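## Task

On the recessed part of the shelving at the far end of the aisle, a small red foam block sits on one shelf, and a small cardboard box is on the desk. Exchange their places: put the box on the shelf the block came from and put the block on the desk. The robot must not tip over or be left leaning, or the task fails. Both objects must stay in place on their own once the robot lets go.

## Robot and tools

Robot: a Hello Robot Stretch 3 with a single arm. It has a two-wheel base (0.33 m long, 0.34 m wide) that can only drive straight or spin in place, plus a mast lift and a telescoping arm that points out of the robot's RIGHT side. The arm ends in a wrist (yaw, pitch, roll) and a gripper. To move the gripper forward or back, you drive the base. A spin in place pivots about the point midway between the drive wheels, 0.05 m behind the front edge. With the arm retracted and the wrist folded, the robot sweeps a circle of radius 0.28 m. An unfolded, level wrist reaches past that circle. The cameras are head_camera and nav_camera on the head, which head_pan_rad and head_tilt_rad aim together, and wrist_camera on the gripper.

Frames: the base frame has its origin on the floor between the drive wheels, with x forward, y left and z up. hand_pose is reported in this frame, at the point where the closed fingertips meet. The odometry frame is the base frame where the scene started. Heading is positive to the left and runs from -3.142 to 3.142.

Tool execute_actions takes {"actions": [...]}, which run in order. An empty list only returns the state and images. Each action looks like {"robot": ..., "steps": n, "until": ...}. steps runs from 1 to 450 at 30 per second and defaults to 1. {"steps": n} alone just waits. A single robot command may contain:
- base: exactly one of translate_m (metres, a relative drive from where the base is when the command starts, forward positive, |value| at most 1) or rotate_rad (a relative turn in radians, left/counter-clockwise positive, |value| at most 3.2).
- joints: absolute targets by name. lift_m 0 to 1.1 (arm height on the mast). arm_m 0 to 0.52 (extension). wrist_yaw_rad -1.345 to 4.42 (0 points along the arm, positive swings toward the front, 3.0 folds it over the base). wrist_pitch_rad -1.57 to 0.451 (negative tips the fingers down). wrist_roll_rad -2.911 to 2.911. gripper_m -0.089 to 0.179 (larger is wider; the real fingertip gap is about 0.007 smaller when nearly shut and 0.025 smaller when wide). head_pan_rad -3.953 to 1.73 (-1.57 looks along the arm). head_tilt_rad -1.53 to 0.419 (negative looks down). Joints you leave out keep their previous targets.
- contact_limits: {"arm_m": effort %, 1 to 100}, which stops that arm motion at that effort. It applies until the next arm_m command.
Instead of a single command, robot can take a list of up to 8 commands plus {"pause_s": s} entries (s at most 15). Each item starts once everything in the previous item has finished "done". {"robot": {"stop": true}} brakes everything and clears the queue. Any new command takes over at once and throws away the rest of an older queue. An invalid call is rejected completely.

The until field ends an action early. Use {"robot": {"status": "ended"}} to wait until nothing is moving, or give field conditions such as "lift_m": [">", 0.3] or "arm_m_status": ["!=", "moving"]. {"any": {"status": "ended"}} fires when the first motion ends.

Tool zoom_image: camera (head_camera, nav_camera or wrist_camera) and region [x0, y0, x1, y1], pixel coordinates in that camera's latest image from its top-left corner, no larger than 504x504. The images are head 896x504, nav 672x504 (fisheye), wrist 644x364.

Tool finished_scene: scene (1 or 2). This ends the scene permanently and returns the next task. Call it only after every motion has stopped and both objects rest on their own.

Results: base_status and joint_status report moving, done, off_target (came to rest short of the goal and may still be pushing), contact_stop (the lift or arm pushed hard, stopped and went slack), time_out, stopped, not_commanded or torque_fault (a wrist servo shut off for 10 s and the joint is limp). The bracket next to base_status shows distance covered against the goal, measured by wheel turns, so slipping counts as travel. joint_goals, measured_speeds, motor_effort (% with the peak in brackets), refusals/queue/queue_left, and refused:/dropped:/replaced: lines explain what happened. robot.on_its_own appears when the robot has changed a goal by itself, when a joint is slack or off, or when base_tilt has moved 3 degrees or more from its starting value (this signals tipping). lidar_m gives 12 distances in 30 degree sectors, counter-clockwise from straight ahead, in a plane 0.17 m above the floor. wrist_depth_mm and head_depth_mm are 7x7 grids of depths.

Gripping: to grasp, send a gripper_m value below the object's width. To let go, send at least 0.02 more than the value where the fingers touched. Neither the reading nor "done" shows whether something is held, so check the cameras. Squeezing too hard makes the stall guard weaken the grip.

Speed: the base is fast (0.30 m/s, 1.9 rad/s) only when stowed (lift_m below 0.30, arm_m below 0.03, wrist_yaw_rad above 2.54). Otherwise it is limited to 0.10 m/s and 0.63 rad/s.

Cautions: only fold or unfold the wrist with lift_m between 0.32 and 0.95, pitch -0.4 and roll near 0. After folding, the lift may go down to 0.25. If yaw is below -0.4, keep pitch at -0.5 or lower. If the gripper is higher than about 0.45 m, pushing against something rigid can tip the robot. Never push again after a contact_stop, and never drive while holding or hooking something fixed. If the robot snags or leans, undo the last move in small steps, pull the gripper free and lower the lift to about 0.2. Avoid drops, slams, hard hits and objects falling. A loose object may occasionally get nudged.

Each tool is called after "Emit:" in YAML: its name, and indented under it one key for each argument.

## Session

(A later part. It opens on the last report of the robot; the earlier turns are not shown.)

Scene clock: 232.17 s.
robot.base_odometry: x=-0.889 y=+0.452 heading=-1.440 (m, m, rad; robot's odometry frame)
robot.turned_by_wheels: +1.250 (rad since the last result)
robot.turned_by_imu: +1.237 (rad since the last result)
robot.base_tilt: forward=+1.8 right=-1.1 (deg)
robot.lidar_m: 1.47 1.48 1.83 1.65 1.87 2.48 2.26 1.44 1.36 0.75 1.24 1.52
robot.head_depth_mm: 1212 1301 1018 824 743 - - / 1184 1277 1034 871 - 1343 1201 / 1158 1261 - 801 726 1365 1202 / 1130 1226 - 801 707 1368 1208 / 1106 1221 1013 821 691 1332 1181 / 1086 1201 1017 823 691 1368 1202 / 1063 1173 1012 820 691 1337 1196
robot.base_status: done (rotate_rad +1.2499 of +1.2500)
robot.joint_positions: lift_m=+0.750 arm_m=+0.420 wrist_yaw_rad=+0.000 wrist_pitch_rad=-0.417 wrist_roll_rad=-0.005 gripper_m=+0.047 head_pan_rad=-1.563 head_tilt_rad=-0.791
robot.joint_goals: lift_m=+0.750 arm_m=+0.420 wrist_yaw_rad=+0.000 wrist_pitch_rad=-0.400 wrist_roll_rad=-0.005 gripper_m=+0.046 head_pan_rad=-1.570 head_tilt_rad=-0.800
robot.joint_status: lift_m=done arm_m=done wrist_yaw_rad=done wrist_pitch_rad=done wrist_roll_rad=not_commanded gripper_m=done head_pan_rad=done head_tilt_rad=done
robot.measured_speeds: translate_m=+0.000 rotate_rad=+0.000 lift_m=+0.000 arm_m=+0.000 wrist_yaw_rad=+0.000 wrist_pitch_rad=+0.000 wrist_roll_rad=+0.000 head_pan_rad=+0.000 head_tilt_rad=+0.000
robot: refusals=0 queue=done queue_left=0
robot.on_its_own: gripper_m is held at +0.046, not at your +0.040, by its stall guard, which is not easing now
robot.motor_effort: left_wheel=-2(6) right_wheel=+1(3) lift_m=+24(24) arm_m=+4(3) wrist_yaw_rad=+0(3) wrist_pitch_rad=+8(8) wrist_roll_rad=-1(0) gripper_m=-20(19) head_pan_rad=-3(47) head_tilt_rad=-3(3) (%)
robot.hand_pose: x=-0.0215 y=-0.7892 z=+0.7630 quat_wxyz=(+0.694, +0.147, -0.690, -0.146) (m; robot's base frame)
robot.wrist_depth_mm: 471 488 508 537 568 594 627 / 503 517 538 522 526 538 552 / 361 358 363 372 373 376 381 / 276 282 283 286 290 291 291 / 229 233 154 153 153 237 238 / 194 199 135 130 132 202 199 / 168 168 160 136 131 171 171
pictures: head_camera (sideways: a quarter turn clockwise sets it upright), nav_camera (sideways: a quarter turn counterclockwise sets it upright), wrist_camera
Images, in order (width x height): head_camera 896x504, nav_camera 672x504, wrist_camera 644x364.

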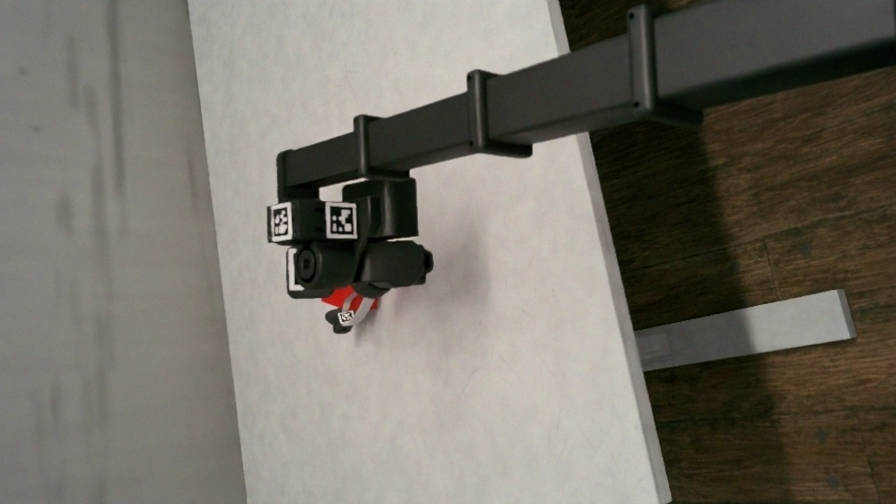

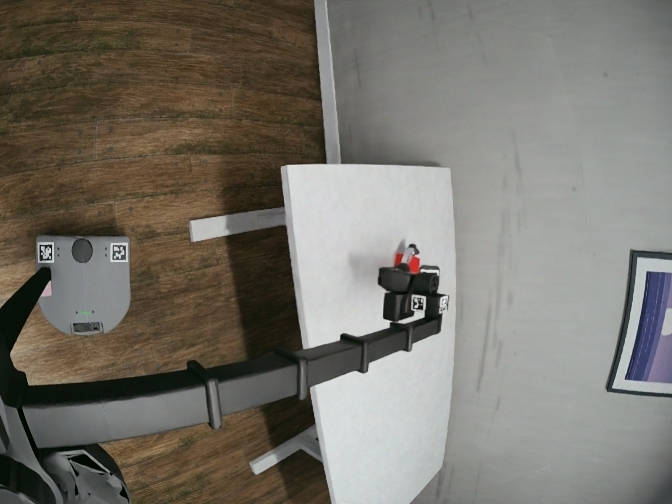

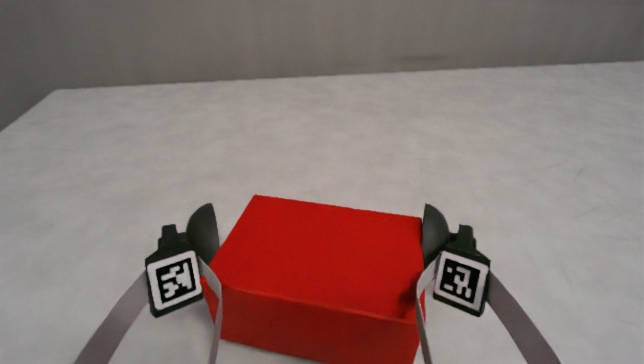

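Emit:
execute_actions:
  actions:
    - {"robot":[{"joints":{"lift_m":0.737}},{"joints":{"gripper_m":0.14}},{"joints":{"lift_m":0.82}},{"joints":{"arm_m":0.25}}],"steps":450,"until":{"robot":{"status":"ended"}}}

Scene clock: 239.93 s.
robot.base_odometry: x=-0.889 y=+0.452 heading=-1.440 (m, m, rad; robot's odometry frame)
robot.turned_by_wheels: +0.000 (rad since the last result)
robot.turned_by_imu: -0.002 (rad since the last result)
robot.base_tilt: forward=+1.9 right=-1.0 (deg)
robot.lidar_m: 1.47 1.48 1.84 1.65 1.87 2.49 2.26 1.44 1.36 0.75 1.24 1.52
robot.head_depth_mm: 1217 1296 1016 846 - - 1198 / 1185 1274 1093 - 1489 1367 1201 / 1158 1265 1088 - 726 1367 1204 / 1131 1236 1072 - 709 1369 1199 / 1108 1222 1032 803 692 1331 1179 / 1083 1195 1016 824 691 1372 1197 / 1067 1175 1014 821 691 1336 1202
robot.base_status: done (rotate_rad +1.2499 of +1.2500)
robot.joint_positions: lift_m=+0.820 arm_m=+0.250 wrist_yaw_rad=+0.000 wrist_pitch_rad=-0.412 wrist_roll_rad=-0.005 gripper_m=+0.140 head_pan_rad=-1.563 head_tilt_rad=-0.791
robot.joint_goals: lift_m=+0.820 arm_m=+0.250 wrist_yaw_rad=+0.000 wrist_pitch_rad=-0.400 wrist_roll_rad=-0.005 gripper_m=+0.140 head_pan_rad=-1.570 head_tilt_rad=-0.800
robot.joint_status: lift_m=done arm_m=done wrist_yaw_rad=done wrist_pitch_rad=done wrist_roll_rad=not_commanded gripper_m=done head_pan_rad=done head_tilt_rad=done
robot.measured_speeds: translate_m=+0.000 rotate_rad=+0.000 lift_m=+0.000 arm_m=+0.000 wrist_yaw_rad=+0.000 wrist_pitch_rad=+0.000 wrist_roll_rad=+0.000 head_pan_rad=+0.000 head_tilt_rad=+0.000
robot: refusals=0 queue=done queue_left=0
robot.motor_effort: left_wheel=-2(3) right_wheel=+1(2) lift_m=+28(31) arm_m=-4(5) wrist_yaw_rad=+0(0) wrist_pitch_rad=+6(9) wrist_roll_rad=-1(1) gripper_m=+0(81) head_pan_rad=-4(3) head_tilt_rad=-4(3) (%)
robot.hand_pose: x=-0.0216 y=-0.6203 z=+0.8338 quat_wxyz=(+0.694, +0.145, -0.690, -0.145) (m; robot's base frame)
robot.wrist_depth_mm: 605 626 653 688 734 762 813 / 660 670 698 727 759 794 796 / 706 523 524 528 535 551 555 / 744 403 405 331 412 419 422 / 332 341 334 324 337 351 343 / 277 - 279 281 284 - 286 / 240 242 243 244 245 246 247
pictures: head_camera (sideways: a quarter turn clockwise sets it upright), nav_camera (sideways: a quarter turn counterclockwise sets it upright), wrist_camera
Images, in order (width x height): head_camera 896x504, nav_camera 672x504, wrist_camera 644x364.

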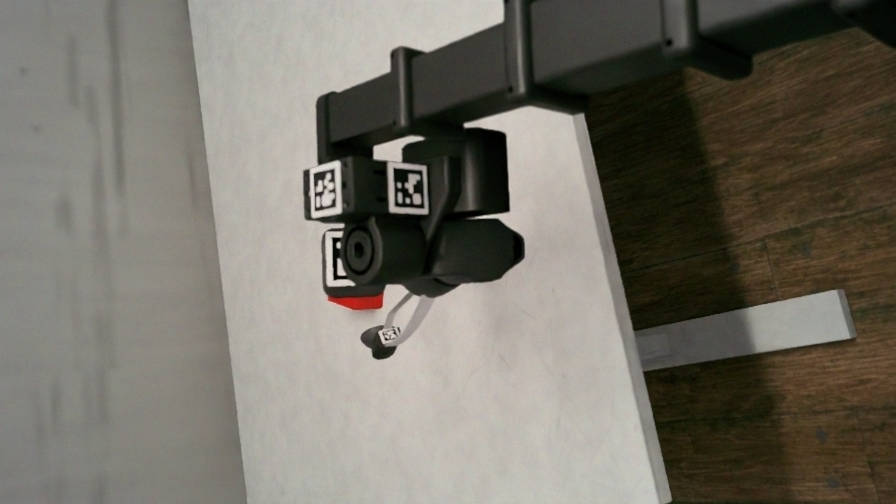

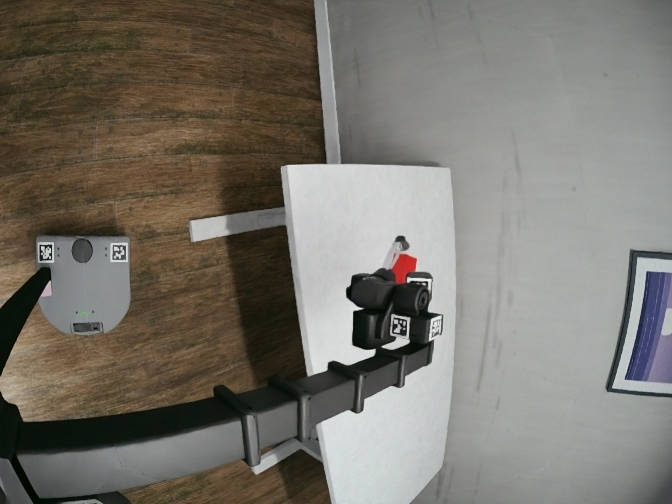

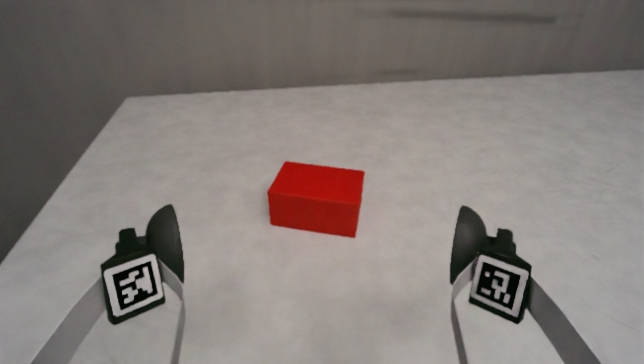

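Emit:
finished_scene:
  scene: 2

The scene is finished: the task was done.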